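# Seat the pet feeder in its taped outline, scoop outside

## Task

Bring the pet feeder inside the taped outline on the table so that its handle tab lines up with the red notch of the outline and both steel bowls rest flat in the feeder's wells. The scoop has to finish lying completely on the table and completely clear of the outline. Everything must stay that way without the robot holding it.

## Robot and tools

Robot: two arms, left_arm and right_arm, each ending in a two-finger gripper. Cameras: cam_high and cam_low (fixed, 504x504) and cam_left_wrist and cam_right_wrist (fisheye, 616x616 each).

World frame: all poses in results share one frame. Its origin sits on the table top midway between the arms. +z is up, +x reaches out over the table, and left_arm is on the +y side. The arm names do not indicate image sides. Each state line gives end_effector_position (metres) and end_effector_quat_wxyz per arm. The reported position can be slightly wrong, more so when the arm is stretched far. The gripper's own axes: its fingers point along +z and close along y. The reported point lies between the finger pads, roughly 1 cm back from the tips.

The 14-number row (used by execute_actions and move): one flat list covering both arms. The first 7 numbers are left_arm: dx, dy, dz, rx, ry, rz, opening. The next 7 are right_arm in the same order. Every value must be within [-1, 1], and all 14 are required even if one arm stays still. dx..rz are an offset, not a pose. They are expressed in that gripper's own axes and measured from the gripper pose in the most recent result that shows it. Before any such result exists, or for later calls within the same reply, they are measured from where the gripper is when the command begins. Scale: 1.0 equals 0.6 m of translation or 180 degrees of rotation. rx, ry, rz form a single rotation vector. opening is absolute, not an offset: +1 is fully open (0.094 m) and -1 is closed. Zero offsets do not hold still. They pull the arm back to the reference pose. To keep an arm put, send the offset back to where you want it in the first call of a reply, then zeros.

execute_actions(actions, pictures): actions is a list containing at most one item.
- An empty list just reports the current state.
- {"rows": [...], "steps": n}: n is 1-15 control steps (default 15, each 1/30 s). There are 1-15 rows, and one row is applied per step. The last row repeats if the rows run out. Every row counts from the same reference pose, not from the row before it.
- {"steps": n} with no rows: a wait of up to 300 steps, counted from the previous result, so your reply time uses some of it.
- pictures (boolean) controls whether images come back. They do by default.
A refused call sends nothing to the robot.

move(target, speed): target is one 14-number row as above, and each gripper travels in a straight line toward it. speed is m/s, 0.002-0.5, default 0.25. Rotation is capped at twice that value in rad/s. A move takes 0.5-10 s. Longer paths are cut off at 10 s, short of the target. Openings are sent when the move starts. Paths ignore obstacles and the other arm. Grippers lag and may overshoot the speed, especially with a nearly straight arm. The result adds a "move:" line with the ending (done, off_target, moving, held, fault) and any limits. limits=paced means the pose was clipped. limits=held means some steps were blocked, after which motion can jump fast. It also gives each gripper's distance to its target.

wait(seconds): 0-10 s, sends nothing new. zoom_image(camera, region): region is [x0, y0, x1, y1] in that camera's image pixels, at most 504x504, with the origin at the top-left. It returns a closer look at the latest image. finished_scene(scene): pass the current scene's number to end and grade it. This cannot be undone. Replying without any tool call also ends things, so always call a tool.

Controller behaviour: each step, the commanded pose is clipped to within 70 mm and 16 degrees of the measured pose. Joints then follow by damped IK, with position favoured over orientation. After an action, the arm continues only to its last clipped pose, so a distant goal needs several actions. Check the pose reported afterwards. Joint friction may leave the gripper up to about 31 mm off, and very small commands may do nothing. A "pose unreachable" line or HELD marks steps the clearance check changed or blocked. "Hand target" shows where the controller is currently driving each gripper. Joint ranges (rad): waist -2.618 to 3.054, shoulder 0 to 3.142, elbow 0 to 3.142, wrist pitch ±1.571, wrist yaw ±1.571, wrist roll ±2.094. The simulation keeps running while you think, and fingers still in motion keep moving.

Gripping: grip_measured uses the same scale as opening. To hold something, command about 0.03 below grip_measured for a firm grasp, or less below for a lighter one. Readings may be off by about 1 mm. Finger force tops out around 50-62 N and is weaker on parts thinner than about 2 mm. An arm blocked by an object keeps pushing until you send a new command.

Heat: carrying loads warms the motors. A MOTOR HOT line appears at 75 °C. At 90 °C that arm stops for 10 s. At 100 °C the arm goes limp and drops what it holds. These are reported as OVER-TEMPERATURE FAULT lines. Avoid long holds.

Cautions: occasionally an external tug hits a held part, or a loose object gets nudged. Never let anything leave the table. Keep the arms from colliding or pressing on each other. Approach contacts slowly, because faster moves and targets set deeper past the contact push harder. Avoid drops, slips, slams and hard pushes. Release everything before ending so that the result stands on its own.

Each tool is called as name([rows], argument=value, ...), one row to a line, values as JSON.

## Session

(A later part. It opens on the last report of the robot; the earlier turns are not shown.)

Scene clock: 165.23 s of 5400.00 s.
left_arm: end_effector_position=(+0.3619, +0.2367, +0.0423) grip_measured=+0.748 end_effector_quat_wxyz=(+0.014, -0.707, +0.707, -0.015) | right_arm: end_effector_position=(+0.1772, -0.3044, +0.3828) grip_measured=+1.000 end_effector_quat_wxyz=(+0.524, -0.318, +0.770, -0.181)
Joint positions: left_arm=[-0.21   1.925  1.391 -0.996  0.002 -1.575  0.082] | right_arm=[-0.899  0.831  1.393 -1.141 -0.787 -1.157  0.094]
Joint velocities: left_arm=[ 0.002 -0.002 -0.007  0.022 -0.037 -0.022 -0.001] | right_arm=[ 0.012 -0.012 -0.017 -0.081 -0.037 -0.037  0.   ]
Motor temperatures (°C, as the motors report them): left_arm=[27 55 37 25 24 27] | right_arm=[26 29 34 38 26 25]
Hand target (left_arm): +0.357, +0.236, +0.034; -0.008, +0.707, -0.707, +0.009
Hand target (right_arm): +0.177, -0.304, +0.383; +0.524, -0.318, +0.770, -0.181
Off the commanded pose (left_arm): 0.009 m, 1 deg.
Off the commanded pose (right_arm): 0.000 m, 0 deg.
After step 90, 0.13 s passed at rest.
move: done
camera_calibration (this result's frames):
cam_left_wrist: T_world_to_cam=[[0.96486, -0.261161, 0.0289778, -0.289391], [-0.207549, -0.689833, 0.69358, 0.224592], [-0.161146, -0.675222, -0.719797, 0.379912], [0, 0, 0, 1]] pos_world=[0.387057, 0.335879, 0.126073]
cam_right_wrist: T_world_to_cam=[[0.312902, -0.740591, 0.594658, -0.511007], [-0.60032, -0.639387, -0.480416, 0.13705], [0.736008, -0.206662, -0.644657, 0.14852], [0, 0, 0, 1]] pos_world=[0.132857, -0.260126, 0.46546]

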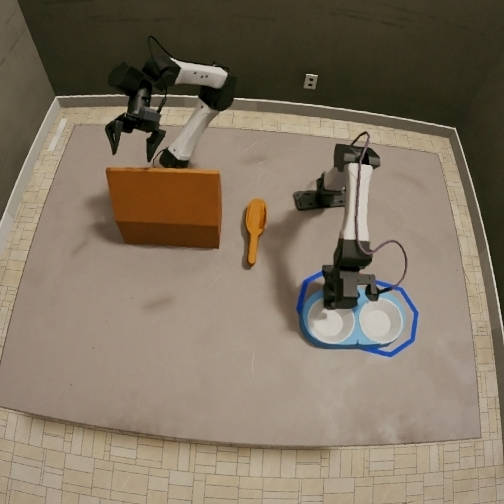

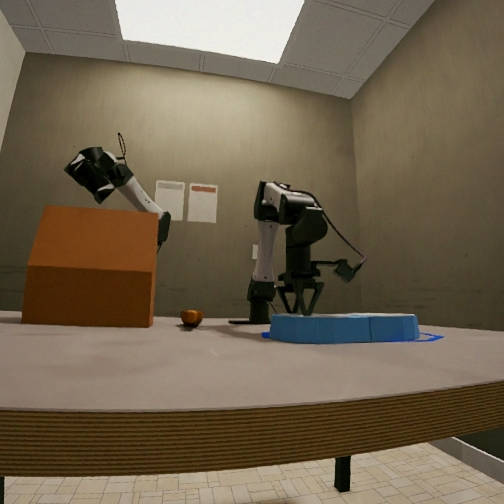

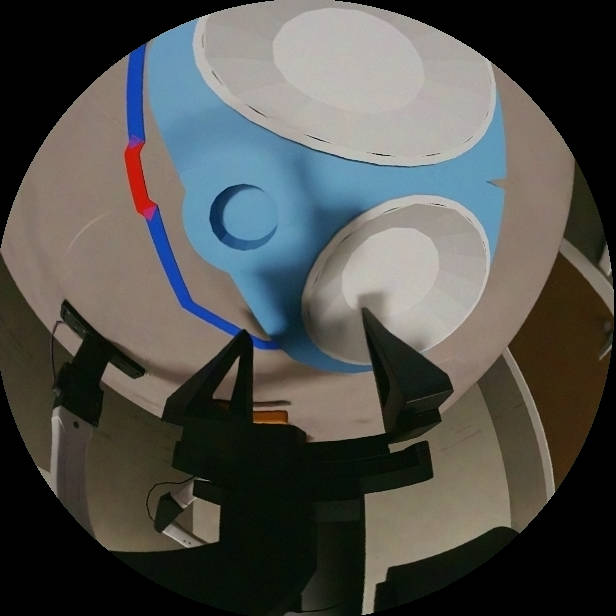

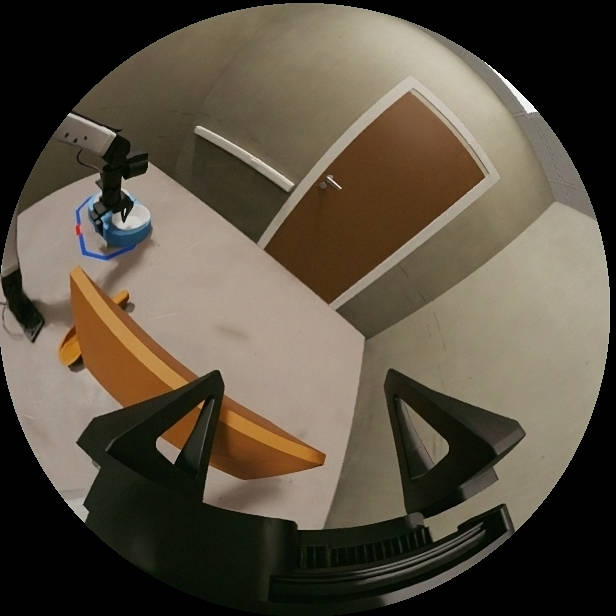

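move(target=[0,0,0.025,0,0,0,0.75,0,0,0,0,0,0,1], speed=0.03)

move(target=[0,0,0,0,0,0,-0.1,0,0,0,0,0,0,1])

Scene clock: 169.30 s of 5400.00 s.
left_arm: end_effector_position=(+0.3681, +0.2367, +0.0399) grip_measured=+0.748 end_effector_quat_wxyz=(+0.024, -0.707, +0.707, -0.025) | right_arm: end_effector_position=(+0.1772, -0.3044, +0.3828) grip_measured=+1.000 end_effector_quat_wxyz=(+0.524, -0.318, +0.770, -0.181)
Joint positions: left_arm=[-0.21   1.925  1.379 -0.956  0.002 -1.575  0.082] | right_arm=[-0.899  0.831  1.393 -1.141 -0.787 -1.157  0.094]
Joint velocities: left_arm=[ 0.002  0.007  0.012  0.081 -0.051  0.051 -0.002] | right_arm=[-0.002  0.007 -0.007  0.007 -0.037 -0.007  0.   ]
Motor temperatures (°C, as the motors report them): left_arm=[27 54 37 25 24 27] | right_arm=[26 29 34 38 26 25]
Hand target (left_arm): +0.362, +0.237, +0.028; -0.014, +0.707, -0.707, +0.015
Hand target (right_arm): +0.177, -0.304, +0.383; +0.524, -0.318, +0.770, -0.181
Off the commanded pose (left_arm): 0.014 m, 2 deg.
Off the commanded pose (right_arm): 0.000 m, 0 deg.
After step 90, 0.23 s passed at rest.
move: off_target (left_arm)
camera_calibration (this result's frames):
cam_left_wrist: T_world_to_cam=[[0.963614, -0.261156, 0.0569651, -0.296035], [-0.227569, -0.689753, 0.687352, 0.235117], [-0.140214, -0.675306, -0.724087, 0.371687], [0, 0, 0, 1]] pos_world=[0.390884, 0.335863, 0.124389]
cam_right_wrist: T_world_to_cam=[[0.312902, -0.740591, 0.594658, -0.511007], [-0.60032, -0.639387, -0.480416, 0.13705], [0.736008, -0.206662, -0.644657, 0.14852], [0, 0, 0, 1]] pos_world=[0.132857, -0.260126, 0.46546]

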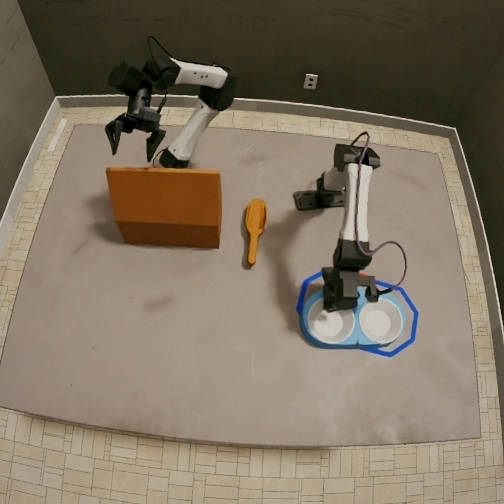

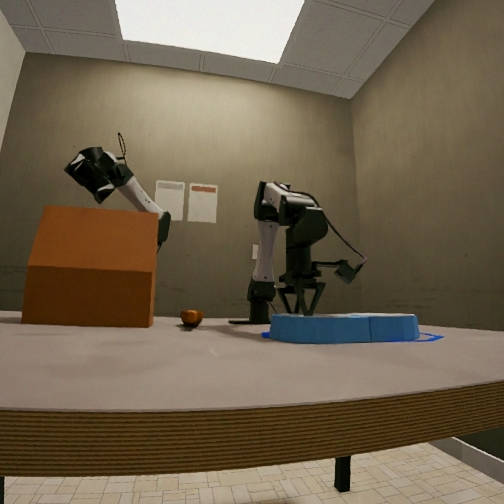

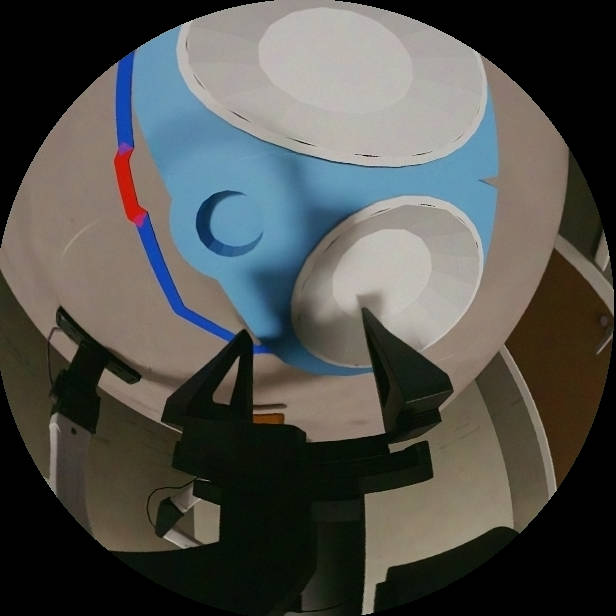

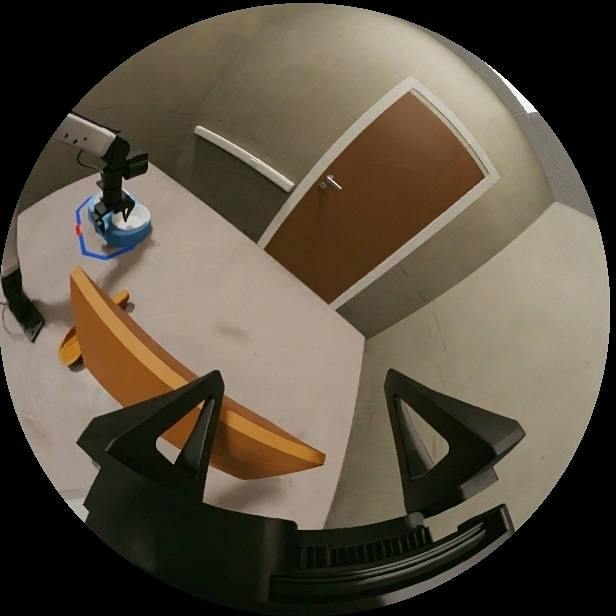

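Scene clock: 169.80 s of 5400.00 s.
left_arm: end_effector_position=(+0.3666, +0.2364, +0.0398) grip_measured=-0.098 end_effector_quat_wxyz=(+0.021, -0.707, +0.707, -0.024) | right_arm: end_effector_position=(+0.1772, -0.3044, +0.3828) grip_measured=+1.000 end_effector_quat_wxyz=(+0.524, -0.318, +0.770, -0.181)
Joint positions: left_arm=[-0.21   1.925  1.379 -0.962  0.003 -1.575  0.042] | right_arm=[-0.899  0.831  1.393 -1.141 -0.787 -1.157  0.094]
Joint velocities: left_arm=[ 0.007 -0.027  0.002  0.007 -0.066 -0.037 -0.001] | right_arm=[-0.012 -0.027  0.012 -0.022  0.007 -0.007  0.   ]
Motor temperatures (°C, as the motors report them): left_arm=[27 54 37 25 24 27] | right_arm=[26 29 34 38 26 25]
Hand target (left_arm): +0.368, +0.237, +0.040; -0.024, +0.707, -0.707, +0.025
Hand target (right_arm): +0.177, -0.304, +0.383; +0.524, -0.318, +0.770, -0.181
Off the commanded pose (left_arm): 0.002 m, 0 deg.
Off the commanded pose (right_arm): 0.000 m, 0 deg.
move: done
camera_calibration (this result's frames):
cam_left_wrist: T_world_to_cam=[[0.963919, -0.261172, 0.0514681, -0.294541], [-0.223431, -0.688699, 0.689762, 0.232805], [-0.144701, -0.676375, -0.722204, 0.373055], [0, 0, 0, 1]] pos_world=[0.389911, 0.335731, 0.124001]
cam_right_wrist: T_world_to_cam=[[0.312902, -0.740591, 0.594658, -0.511007], [-0.60032, -0.639387, -0.480416, 0.13705], [0.736008, -0.206662, -0.644657, 0.14852], [0, 0, 0, 1]] pos_world=[0.132857, -0.260126, 0.46546]

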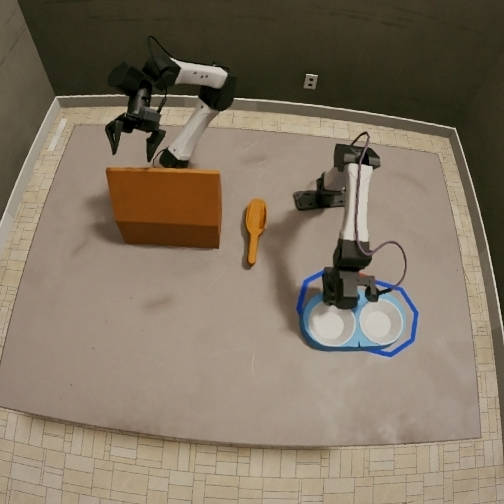

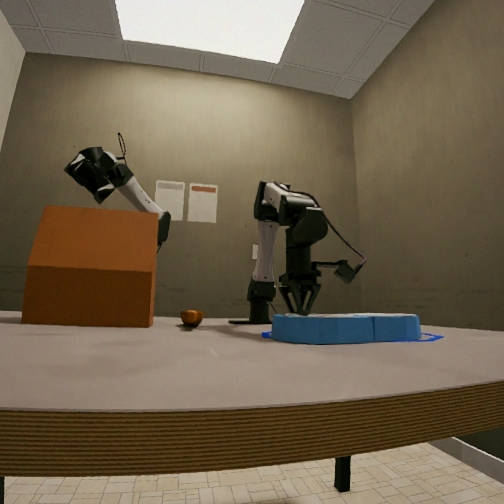

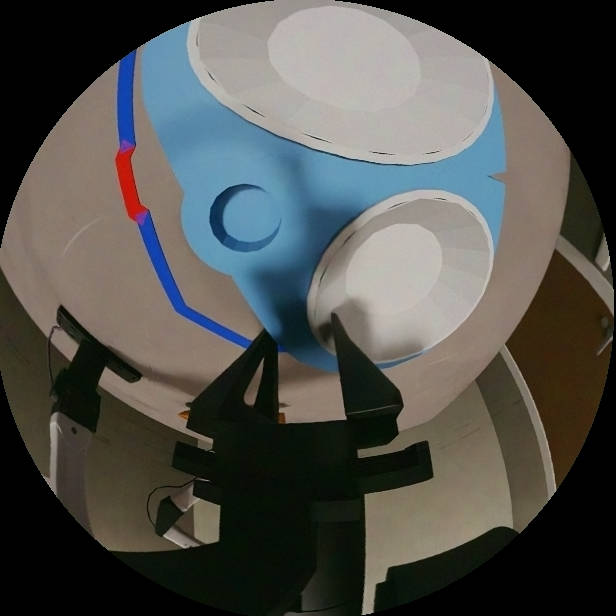

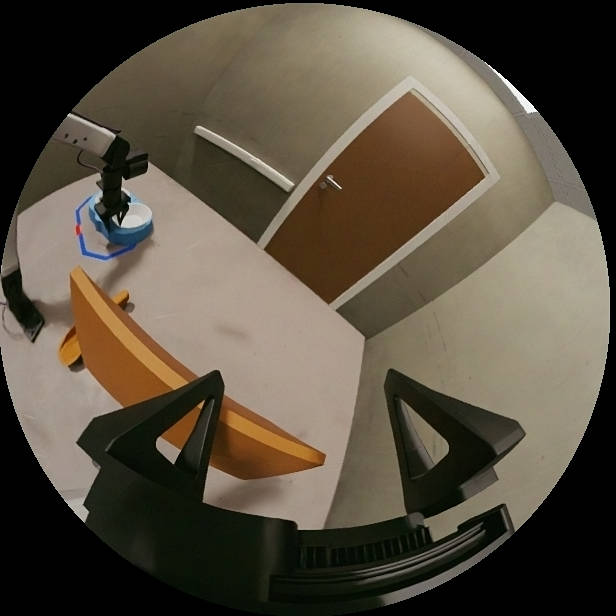

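move(target=[-0.035,0.1,0.0,0,0,0.09,-0.14,0,0,0,0,0,0,1], speed=0.03)

zoom_image(camera="cam_high", region=[250,230,450,400])

Scene clock: 179.43 s of 5400.00 s.
left_arm: end_effector_position=(+0.3233, +0.2523, +0.0438) grip_measured=-0.138 end_effector_quat_wxyz=(+0.044, -0.599, +0.799, -0.037) | right_arm: end_effector_position=(+0.1772, -0.3044, +0.3828) grip_measured=+1.000 end_effector_quat_wxyz=(+0.524, -0.318, +0.770, -0.181)
Joint positions: left_arm=[-0.157  1.721  1.131 -0.866  0.011 -1.238  0.04 ] | right_arm=[-0.899  0.831  1.393 -1.141 -0.787 -1.157  0.094]
Joint velocities: left_arm=[-0.002 -0.002 -0.007  0.007  0.022 -0.139  0.001] | right_arm=[ 0.007  0.007  0.007 -0.051  0.066 -0.066  0.   ]
Motor temperatures (°C, as the motors report them): left_arm=[27 53 36 25 24 27] | right_arm=[26 29 34 38 26 25]
Hand target (left_arm): +0.307, +0.256, +0.036; +0.024, -0.600, +0.799, -0.021
Hand target (right_arm): +0.177, -0.304, +0.383; +0.524, -0.318, +0.770, -0.181
Off the commanded pose (left_arm): 0.019 m, 3 deg.
Off the commanded pose (right_arm): 0.000 m, 0 deg.
After step 90, 1.70 s passed at rest.
move: off_target (left_arm)
camera_calibration (this result's frames):
cam_left_wrist: T_world_to_cam=[[0.848386, -0.521635, 0.0902107, -0.147449], [-0.444326, -0.609029, 0.657006, 0.284076], [-0.287777, -0.597478, -0.748468, 0.407883], [0, 0, 0, 1]] pos_world=[0.368696, 0.339797, 0.131949]
cam_right_wrist: T_world_to_cam=[[0.312902, -0.740591, 0.594658, -0.511007], [-0.60032, -0.639387, -0.480416, 0.13705], [0.736008, -0.206662, -0.644657, 0.14852], [0, 0, 0, 1]] pos_world=[0.132857, -0.260126, 0.46546]

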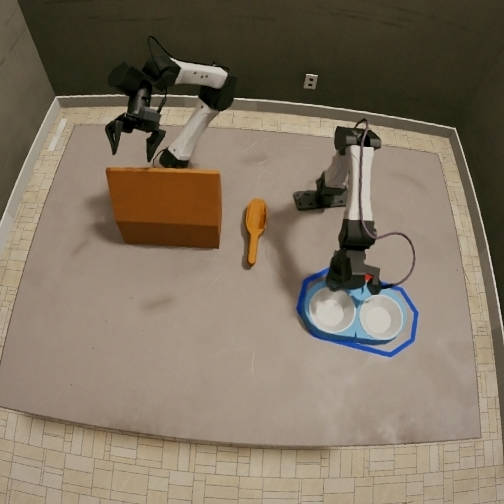

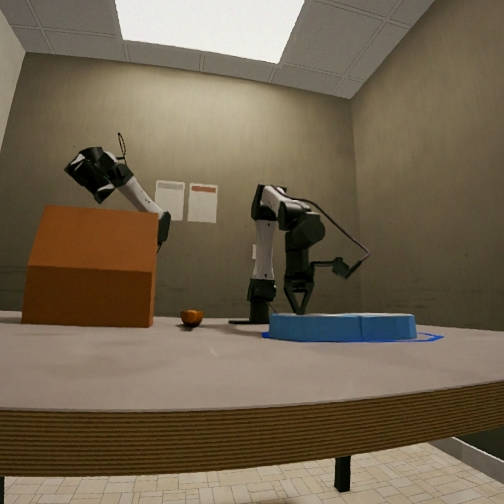

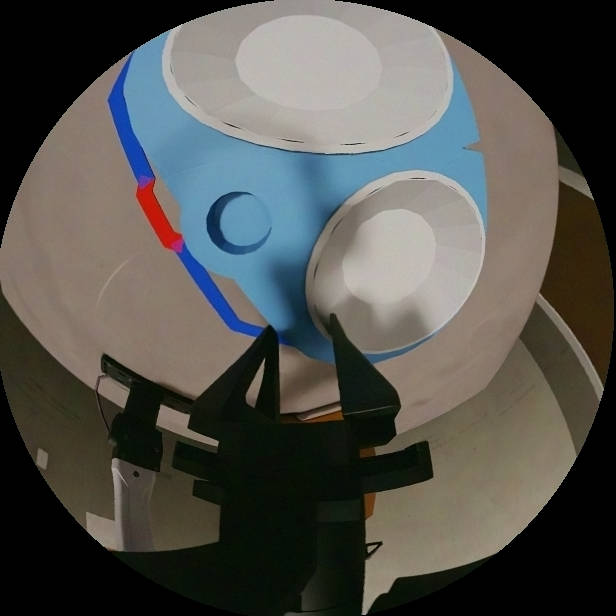

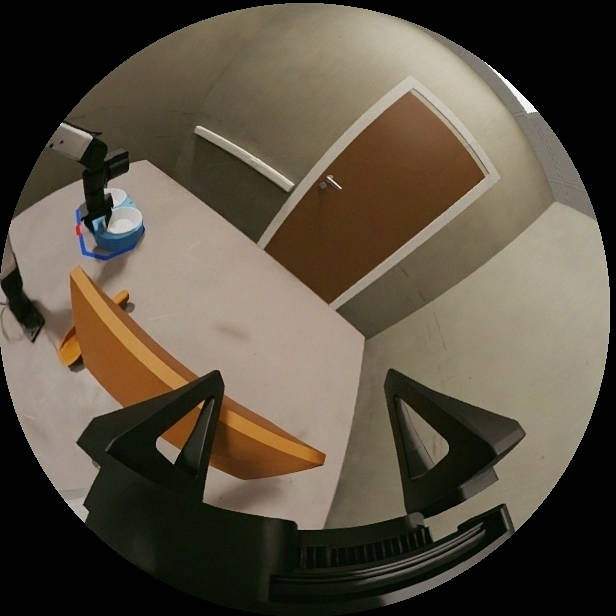

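Region (250, 230, 450, 400) of cam_high's 504x504 image, scaled by 2.520, with more detail than that image has; it fills the top 428 rows of this view, and the rest is white.

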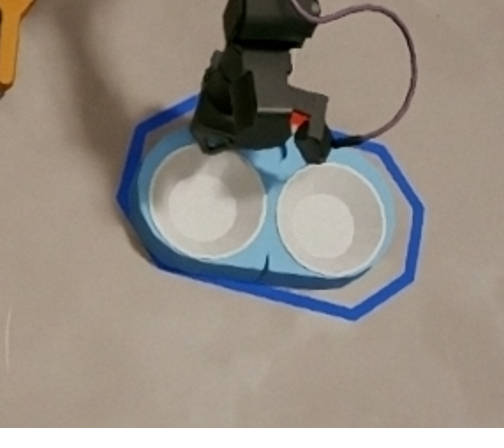

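move(target=[-0.025,0.06,0.008,0,0,0.03,-0.18,0,0,0,0,0,0,1], speed=0.02)

zoom_image(camera="cam_high", region=[250,230,450,400])

Scene clock: 186.70 s of 5400.00 s.
left_arm: end_effector_position=(+0.3099, +0.2711, +0.0439) grip_measured=-0.178 end_effector_quat_wxyz=(+0.063, -0.558, +0.826, -0.052) | right_arm: end_effector_position=(+0.1772, -0.3044, +0.3828) grip_measured=+1.000 end_effector_quat_wxyz=(+0.524, -0.318, +0.770, -0.181)
Joint positions: left_arm=[-0.082  1.638  1.032 -0.804  0.036 -1.066  0.039] | right_arm=[-0.899  0.831  1.393 -1.141 -0.787 -1.157  0.094]
Joint velocities: left_arm=[-0.002  0.002 -0.007  0.022 -0.022  0.037 -0.001] | right_arm=[ 0.012 -0.002 -0.007  0.007 -0.037 -0.066  0.   ]
Motor temperatures (°C, as the motors report them): left_arm=[27 52 36 25 24 27] | right_arm=[26 29 34 38 26 25]
Hand target (left_arm): +0.293, +0.275, +0.035; +0.045, -0.561, +0.826, -0.035
Hand target (right_arm): +0.177, -0.304, +0.383; +0.524, -0.318, +0.770, -0.181
Off the commanded pose (left_arm): 0.019 m, 3 deg.
Off the commanded pose (right_arm): 0.000 m, 0 deg.
After step 90, 1.77 s passed at rest.
move: off_target (left_arm)
camera_calibration (this result's frames):
cam_left_wrist: T_world_to_cam=[[0.787704, -0.60247, 0.128657, -0.0872757], [-0.533856, -0.563331, 0.630599, 0.30599], [-0.307441, -0.56541, -0.76537, 0.413497], [0, 0, 0, 1]] pos_world=[0.359228, 0.353588, 0.13475]
cam_right_wrist: T_world_to_cam=[[0.312902, -0.740591, 0.594658, -0.511007], [-0.60032, -0.639387, -0.480416, 0.13705], [0.736008, -0.206662, -0.644657, 0.14852], [0, 0, 0, 1]] pos_world=[0.132857, -0.260126, 0.46546]

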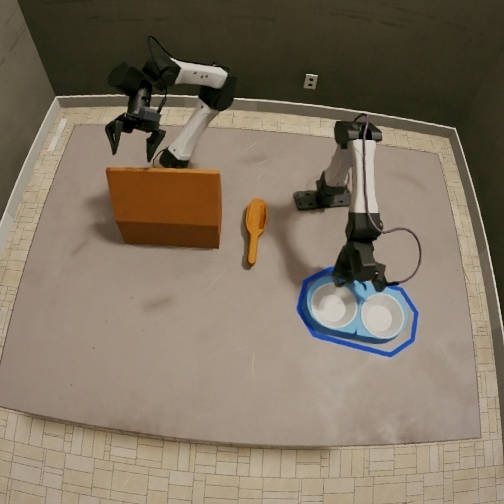

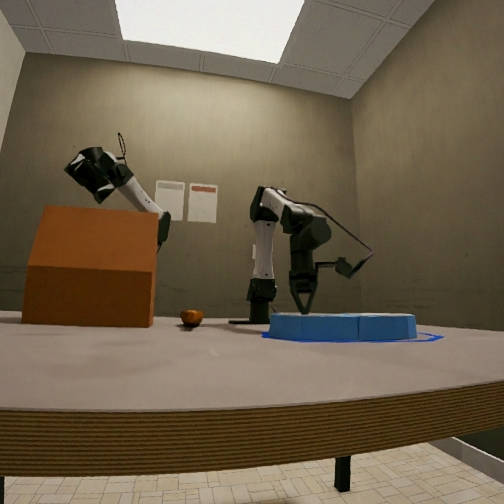

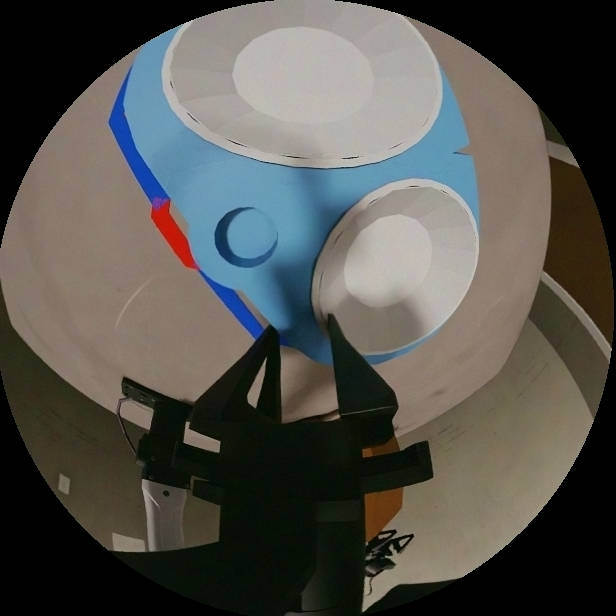

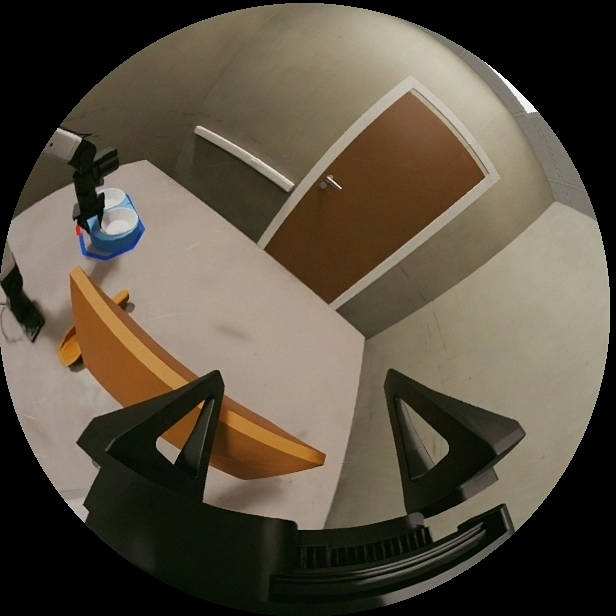

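Region (250, 230, 450, 400) of cam_high's 504x504 image, scaled by 2.520, with more detail than that image has; it fills the top 428 rows of this view, and the rest is white.

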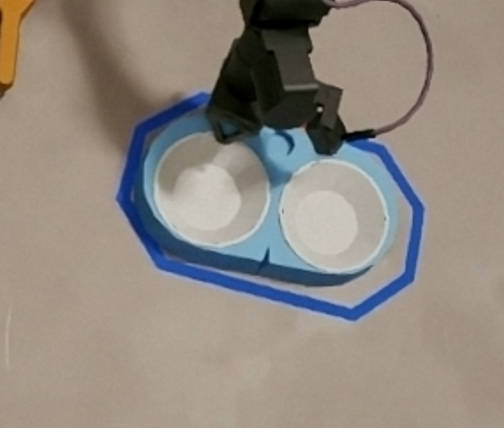

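move(target=[-0.03,0.035,0.005,0,0,0.0,-0.2,0,0,0,0,0,0,1], speed=0.02)

zoom_image(camera="cam_high", region=[250,230,450,400])

Scene clock: 194.07 s of 5400.00 s.
left_arm: end_effector_position=(+0.3085, +0.2896, +0.0447) grip_measured=-0.198 end_effector_quat_wxyz=(+0.070, -0.553, +0.827, -0.065) | right_arm: end_effector_position=(+0.1772, -0.3044, +0.3828) grip_measured=+1.000 end_effector_quat_wxyz=(+0.524, -0.318, +0.770, -0.181)
Joint positions: left_arm=[-0.006  1.625  1.017 -0.783  0.066 -0.985  0.038] | right_arm=[-0.899  0.831  1.393 -1.141 -0.787 -1.157  0.094]
Joint velocities: left_arm=[-0.022  0.002 -0.007  0.007 -0.022  0.037 -0.001] | right_arm=[-0.007 -0.017 -0.007  0.066 -0.007 -0.022  0.   ]
Motor temperatures (°C, as the motors report them): left_arm=[27 50 36 25 24 27] | right_arm=[26 29 34 39 26 25]
Hand target (left_arm): +0.298, +0.295, +0.039; +0.063, -0.558, +0.826, -0.053
Hand target (right_arm): +0.177, -0.304, +0.383; +0.524, -0.318, +0.770, -0.181
Off the commanded pose (left_arm): 0.014 m, 2 deg.
Off the commanded pose (right_arm): 0.000 m, 0 deg.
After step 90, 2.77 s passed at rest.
move: off_target (left_arm)
camera_calibration (this result's frames):
cam_left_wrist: T_world_to_cam=[[0.778253, -0.608238, 0.156105, -0.0717352], [-0.555213, -0.550369, 0.623564, 0.318378], [-0.29336, -0.571963, -0.766028, 0.421686], [0, 0, 0, 1]] pos_world=[0.356301, 0.372782, 0.135692]
cam_right_wrist: T_world_to_cam=[[0.312902, -0.740591, 0.594658, -0.511007], [-0.60032, -0.639387, -0.480416, 0.13705], [0.736008, -0.206662, -0.644657, 0.14852], [0, 0, 0, 1]] pos_world=[0.132857, -0.260126, 0.46546]

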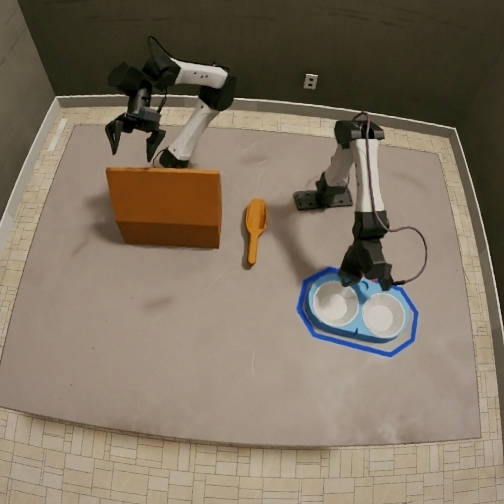

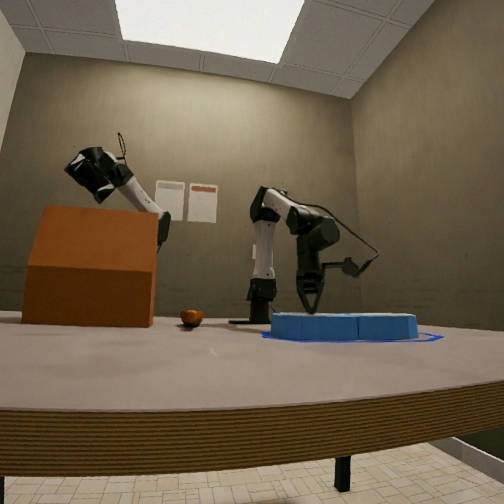

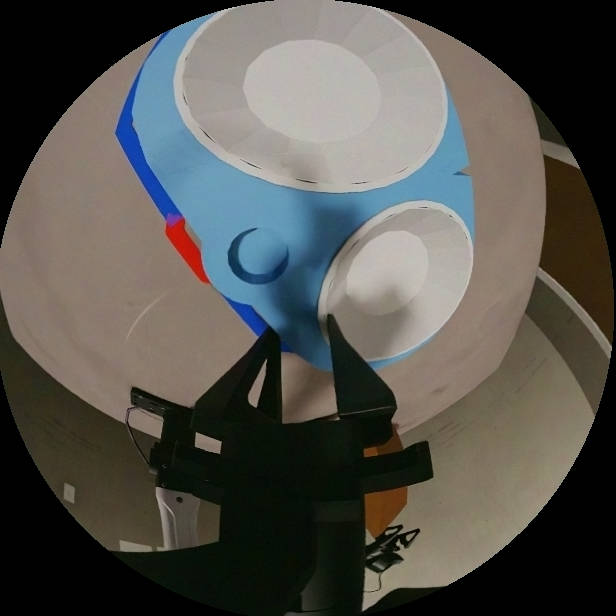

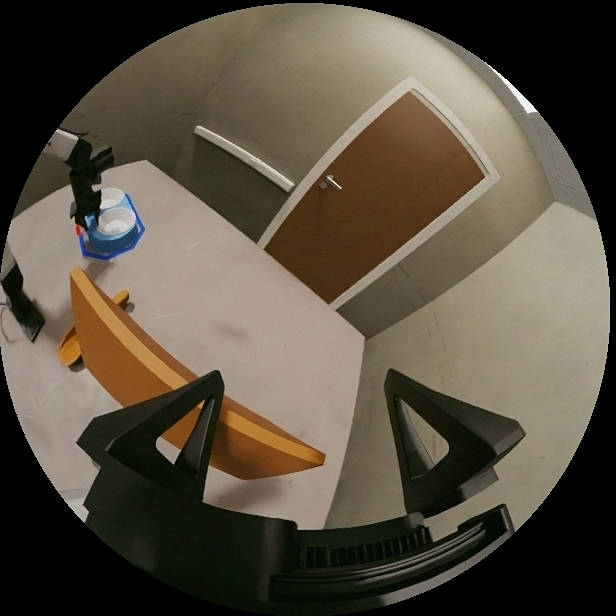

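Region (250, 230, 450, 400) of cam_high's 504x504 image, scaled by 2.520, with more detail than that image has; it fills the top 428 rows of this view, and the rest is white.

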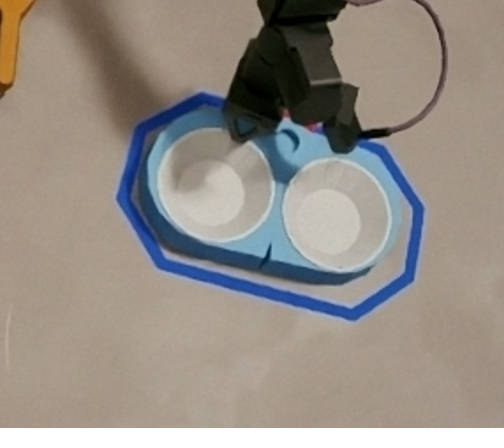

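Good. Release and retreat.

move(target=[0,0,0,0,0,0,0.4,0,0,0,0,0,0,1])

move(target=[0,0.08,-0.18,0,0,0,0.4,0,0,0,0,0,0,1], speed=0.08)

zoom_image(camera="cam_high", region=[250,230,450,400])

Scene clock: 201.23 s of 5400.00 s.
left_arm: end_effector_position=(+0.3085, +0.2895, +0.0447) grip_measured=+0.398 end_effector_quat_wxyz=(+0.070, -0.553, +0.828, -0.065) | right_arm: end_effector_position=(+0.1772, -0.3044, +0.3828) grip_measured=+1.000 end_effector_quat_wxyz=(+0.524, -0.318, +0.770, -0.181)
Joint positions: left_arm=[-0.006  1.625  1.017 -0.783  0.066 -0.983  0.066] | right_arm=[-0.899  0.831  1.393 -1.141 -0.787 -1.157  0.094]
Joint velocities: left_arm=[-0.002  0.002 -0.022  0.022 -0.095  0.037 -0.001] | right_arm=[ 0.002 -0.007 -0.007 -0.037  0.007  0.037  0.   ]
Motor temperatures (°C, as the motors report them): left_arm=[27 49 36 26 24 27] | right_arm=[26 29 34 39 26 25]
Hand target (left_arm): +0.308, +0.290, +0.045; +0.070, -0.553, +0.827, -0.065
Hand target (right_arm): +0.177, -0.304, +0.383; +0.524, -0.318, +0.770, -0.181
Off the commanded pose (left_arm): 0.000 m, 0 deg.
Off the commanded pose (right_arm): 0.000 m, 0 deg.
After step 90, 3.47 s passed at rest.
move: done
camera_calibration (this result's frames):
cam_left_wrist: T_world_to_cam=[[0.777281, -0.609443, 0.156248, -0.0711419], [-0.556149, -0.549447, 0.623543, 0.318369], [-0.294164, -0.571565, -0.766016, 0.421788], [0, 0, 0, 1]] pos_world=[0.356433, 0.37265, 0.135695]
cam_right_wrist: T_world_to_cam=[[0.312902, -0.740591, 0.594658, -0.511007], [-0.60032, -0.639387, -0.480416, 0.13705], [0.736008, -0.206662, -0.644657, 0.14852], [0, 0, 0, 1]] pos_world=[0.132857, -0.260126, 0.46546]

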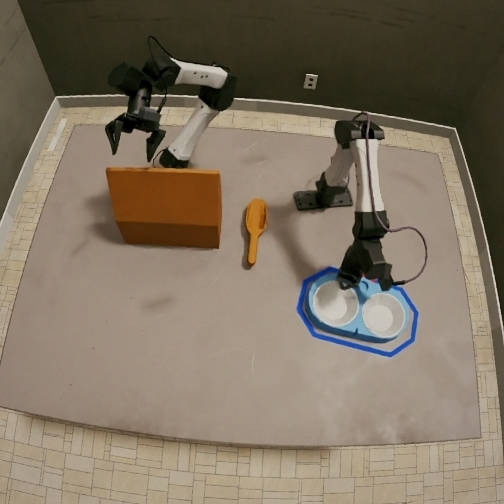

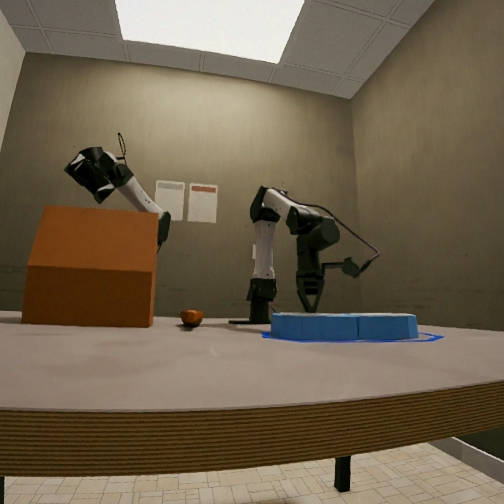

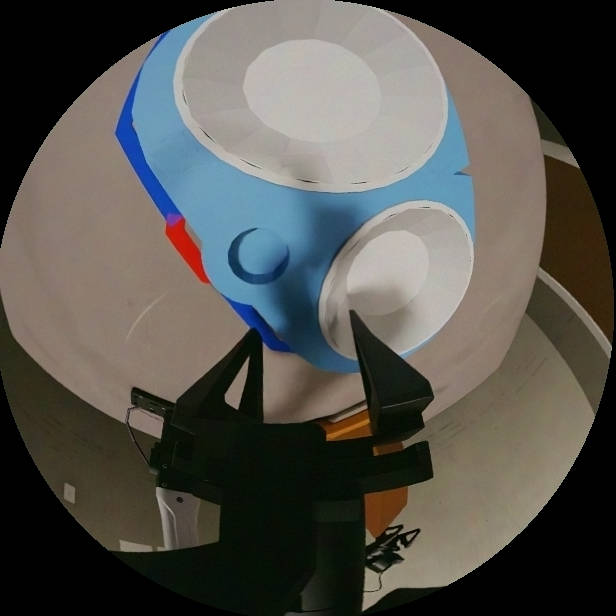

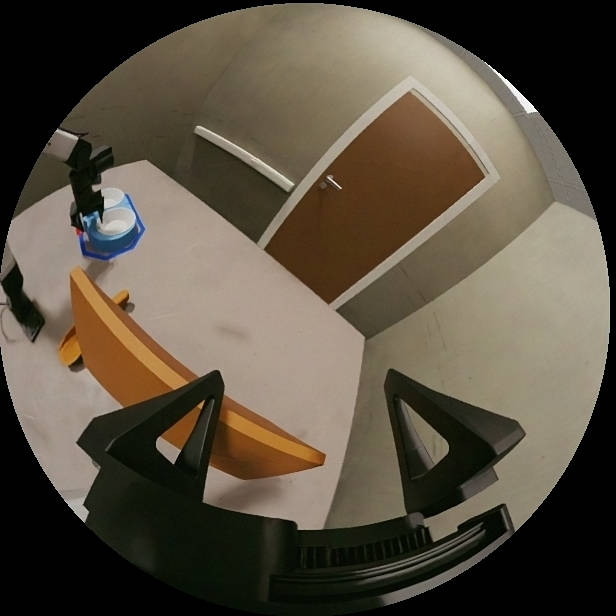

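Scene clock: 203.23 s of 5400.00 s.
left_arm: end_effector_position=(+0.2452, +0.3079, +0.1341) grip_measured=+0.398 end_effector_quat_wxyz=(+0.063, -0.552, +0.829, -0.063) | right_arm: end_effector_position=(+0.1772, -0.3044, +0.3828) grip_measured=+1.000 end_effector_quat_wxyz=(+0.524, -0.318, +0.770, -0.181)
Joint positions: left_arm=[ 0.129  1.363  1.141 -1.195  0.09  -0.847  0.066] | right_arm=[-0.899  0.831  1.393 -1.141 -0.787 -1.157  0.094]
Joint velocities: left_arm=[ 0.002  0.012  0.002 -0.095 -0.022  0.051 -0.001] | right_arm=[-0.012  0.007 -0.012 -0.037 -0.022  0.022  0.   ]
Motor temperatures (°C, as the motors report them): left_arm=[27 49 36 26 24 27] | right_arm=[26 29 34 39 26 25]
Hand target (left_arm): +0.245, +0.310, +0.141; +0.069, -0.553, +0.828, -0.066
Hand target (right_arm): +0.177, -0.304, +0.383; +0.524, -0.318, +0.770, -0.181
Off the commanded pose (left_arm): 0.008 m, 1 deg.
Off the commanded pose (right_arm): 0.000 m, 0 deg.
move: done
camera_calibration (this result's frames):
cam_left_wrist: T_world_to_cam=[[0.777563, -0.611192, 0.147783, -0.0231458], [-0.548888, -0.545063, 0.633742, 0.233003], [-0.306787, -0.57389, -0.759297, 0.485026], [0, 0, 0, 1]] pos_world=[0.294689, 0.391206, 0.224035]
cam_right_wrist: T_world_to_cam=[[0.312902, -0.740591, 0.594658, -0.511007], [-0.60032, -0.639387, -0.480416, 0.13705], [0.736008, -0.206662, -0.644657, 0.14852], [0, 0, 0, 1]] pos_world=[0.132857, -0.260126, 0.46546]

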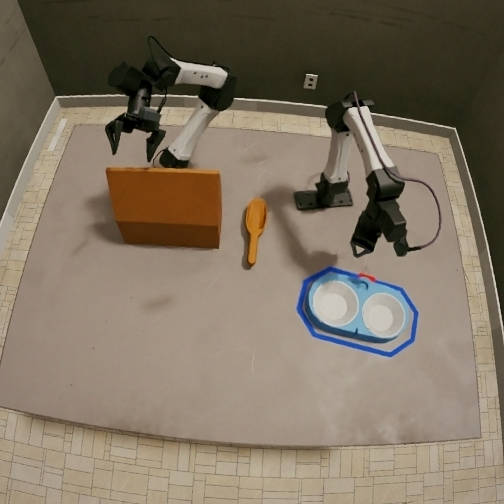

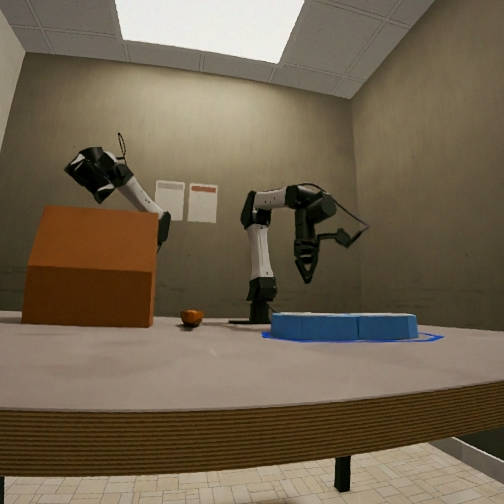

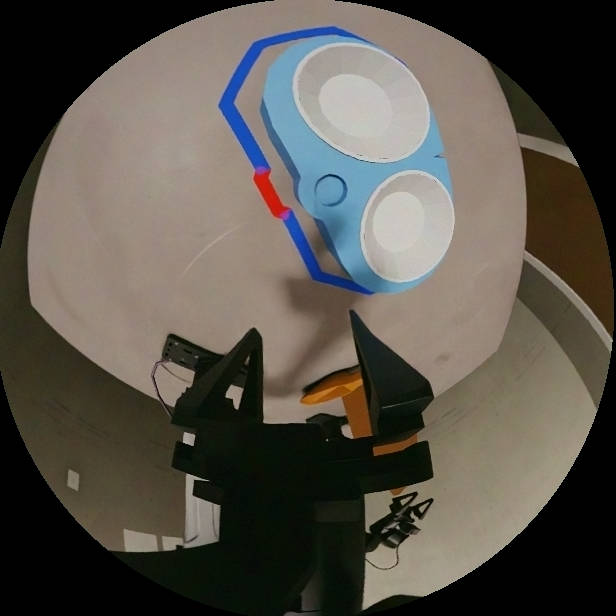

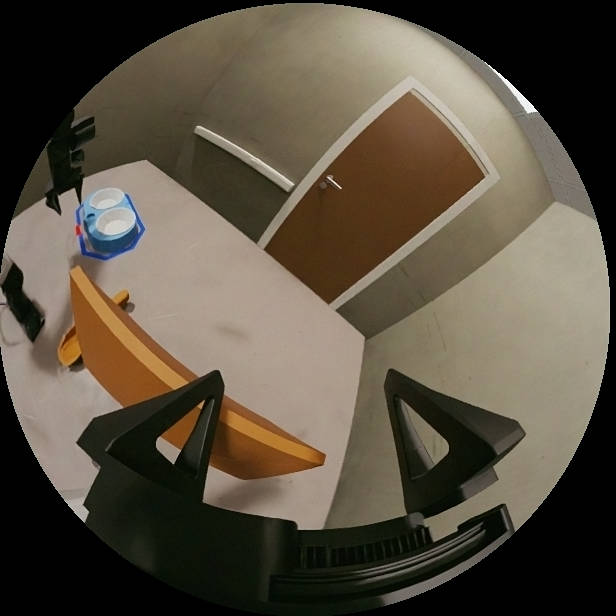

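Region (250, 230, 450, 400) of cam_high's 504x504 image, scaled by 2.520, with more detail than that image has; it fills the top 428 rows of this view, and the rest is white.

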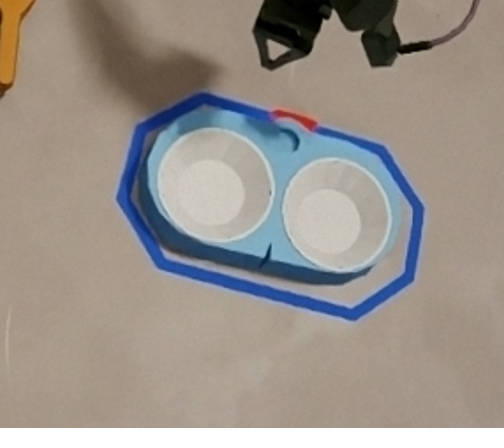

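finished_scene(scene=2)

The scene is finished: the task was done.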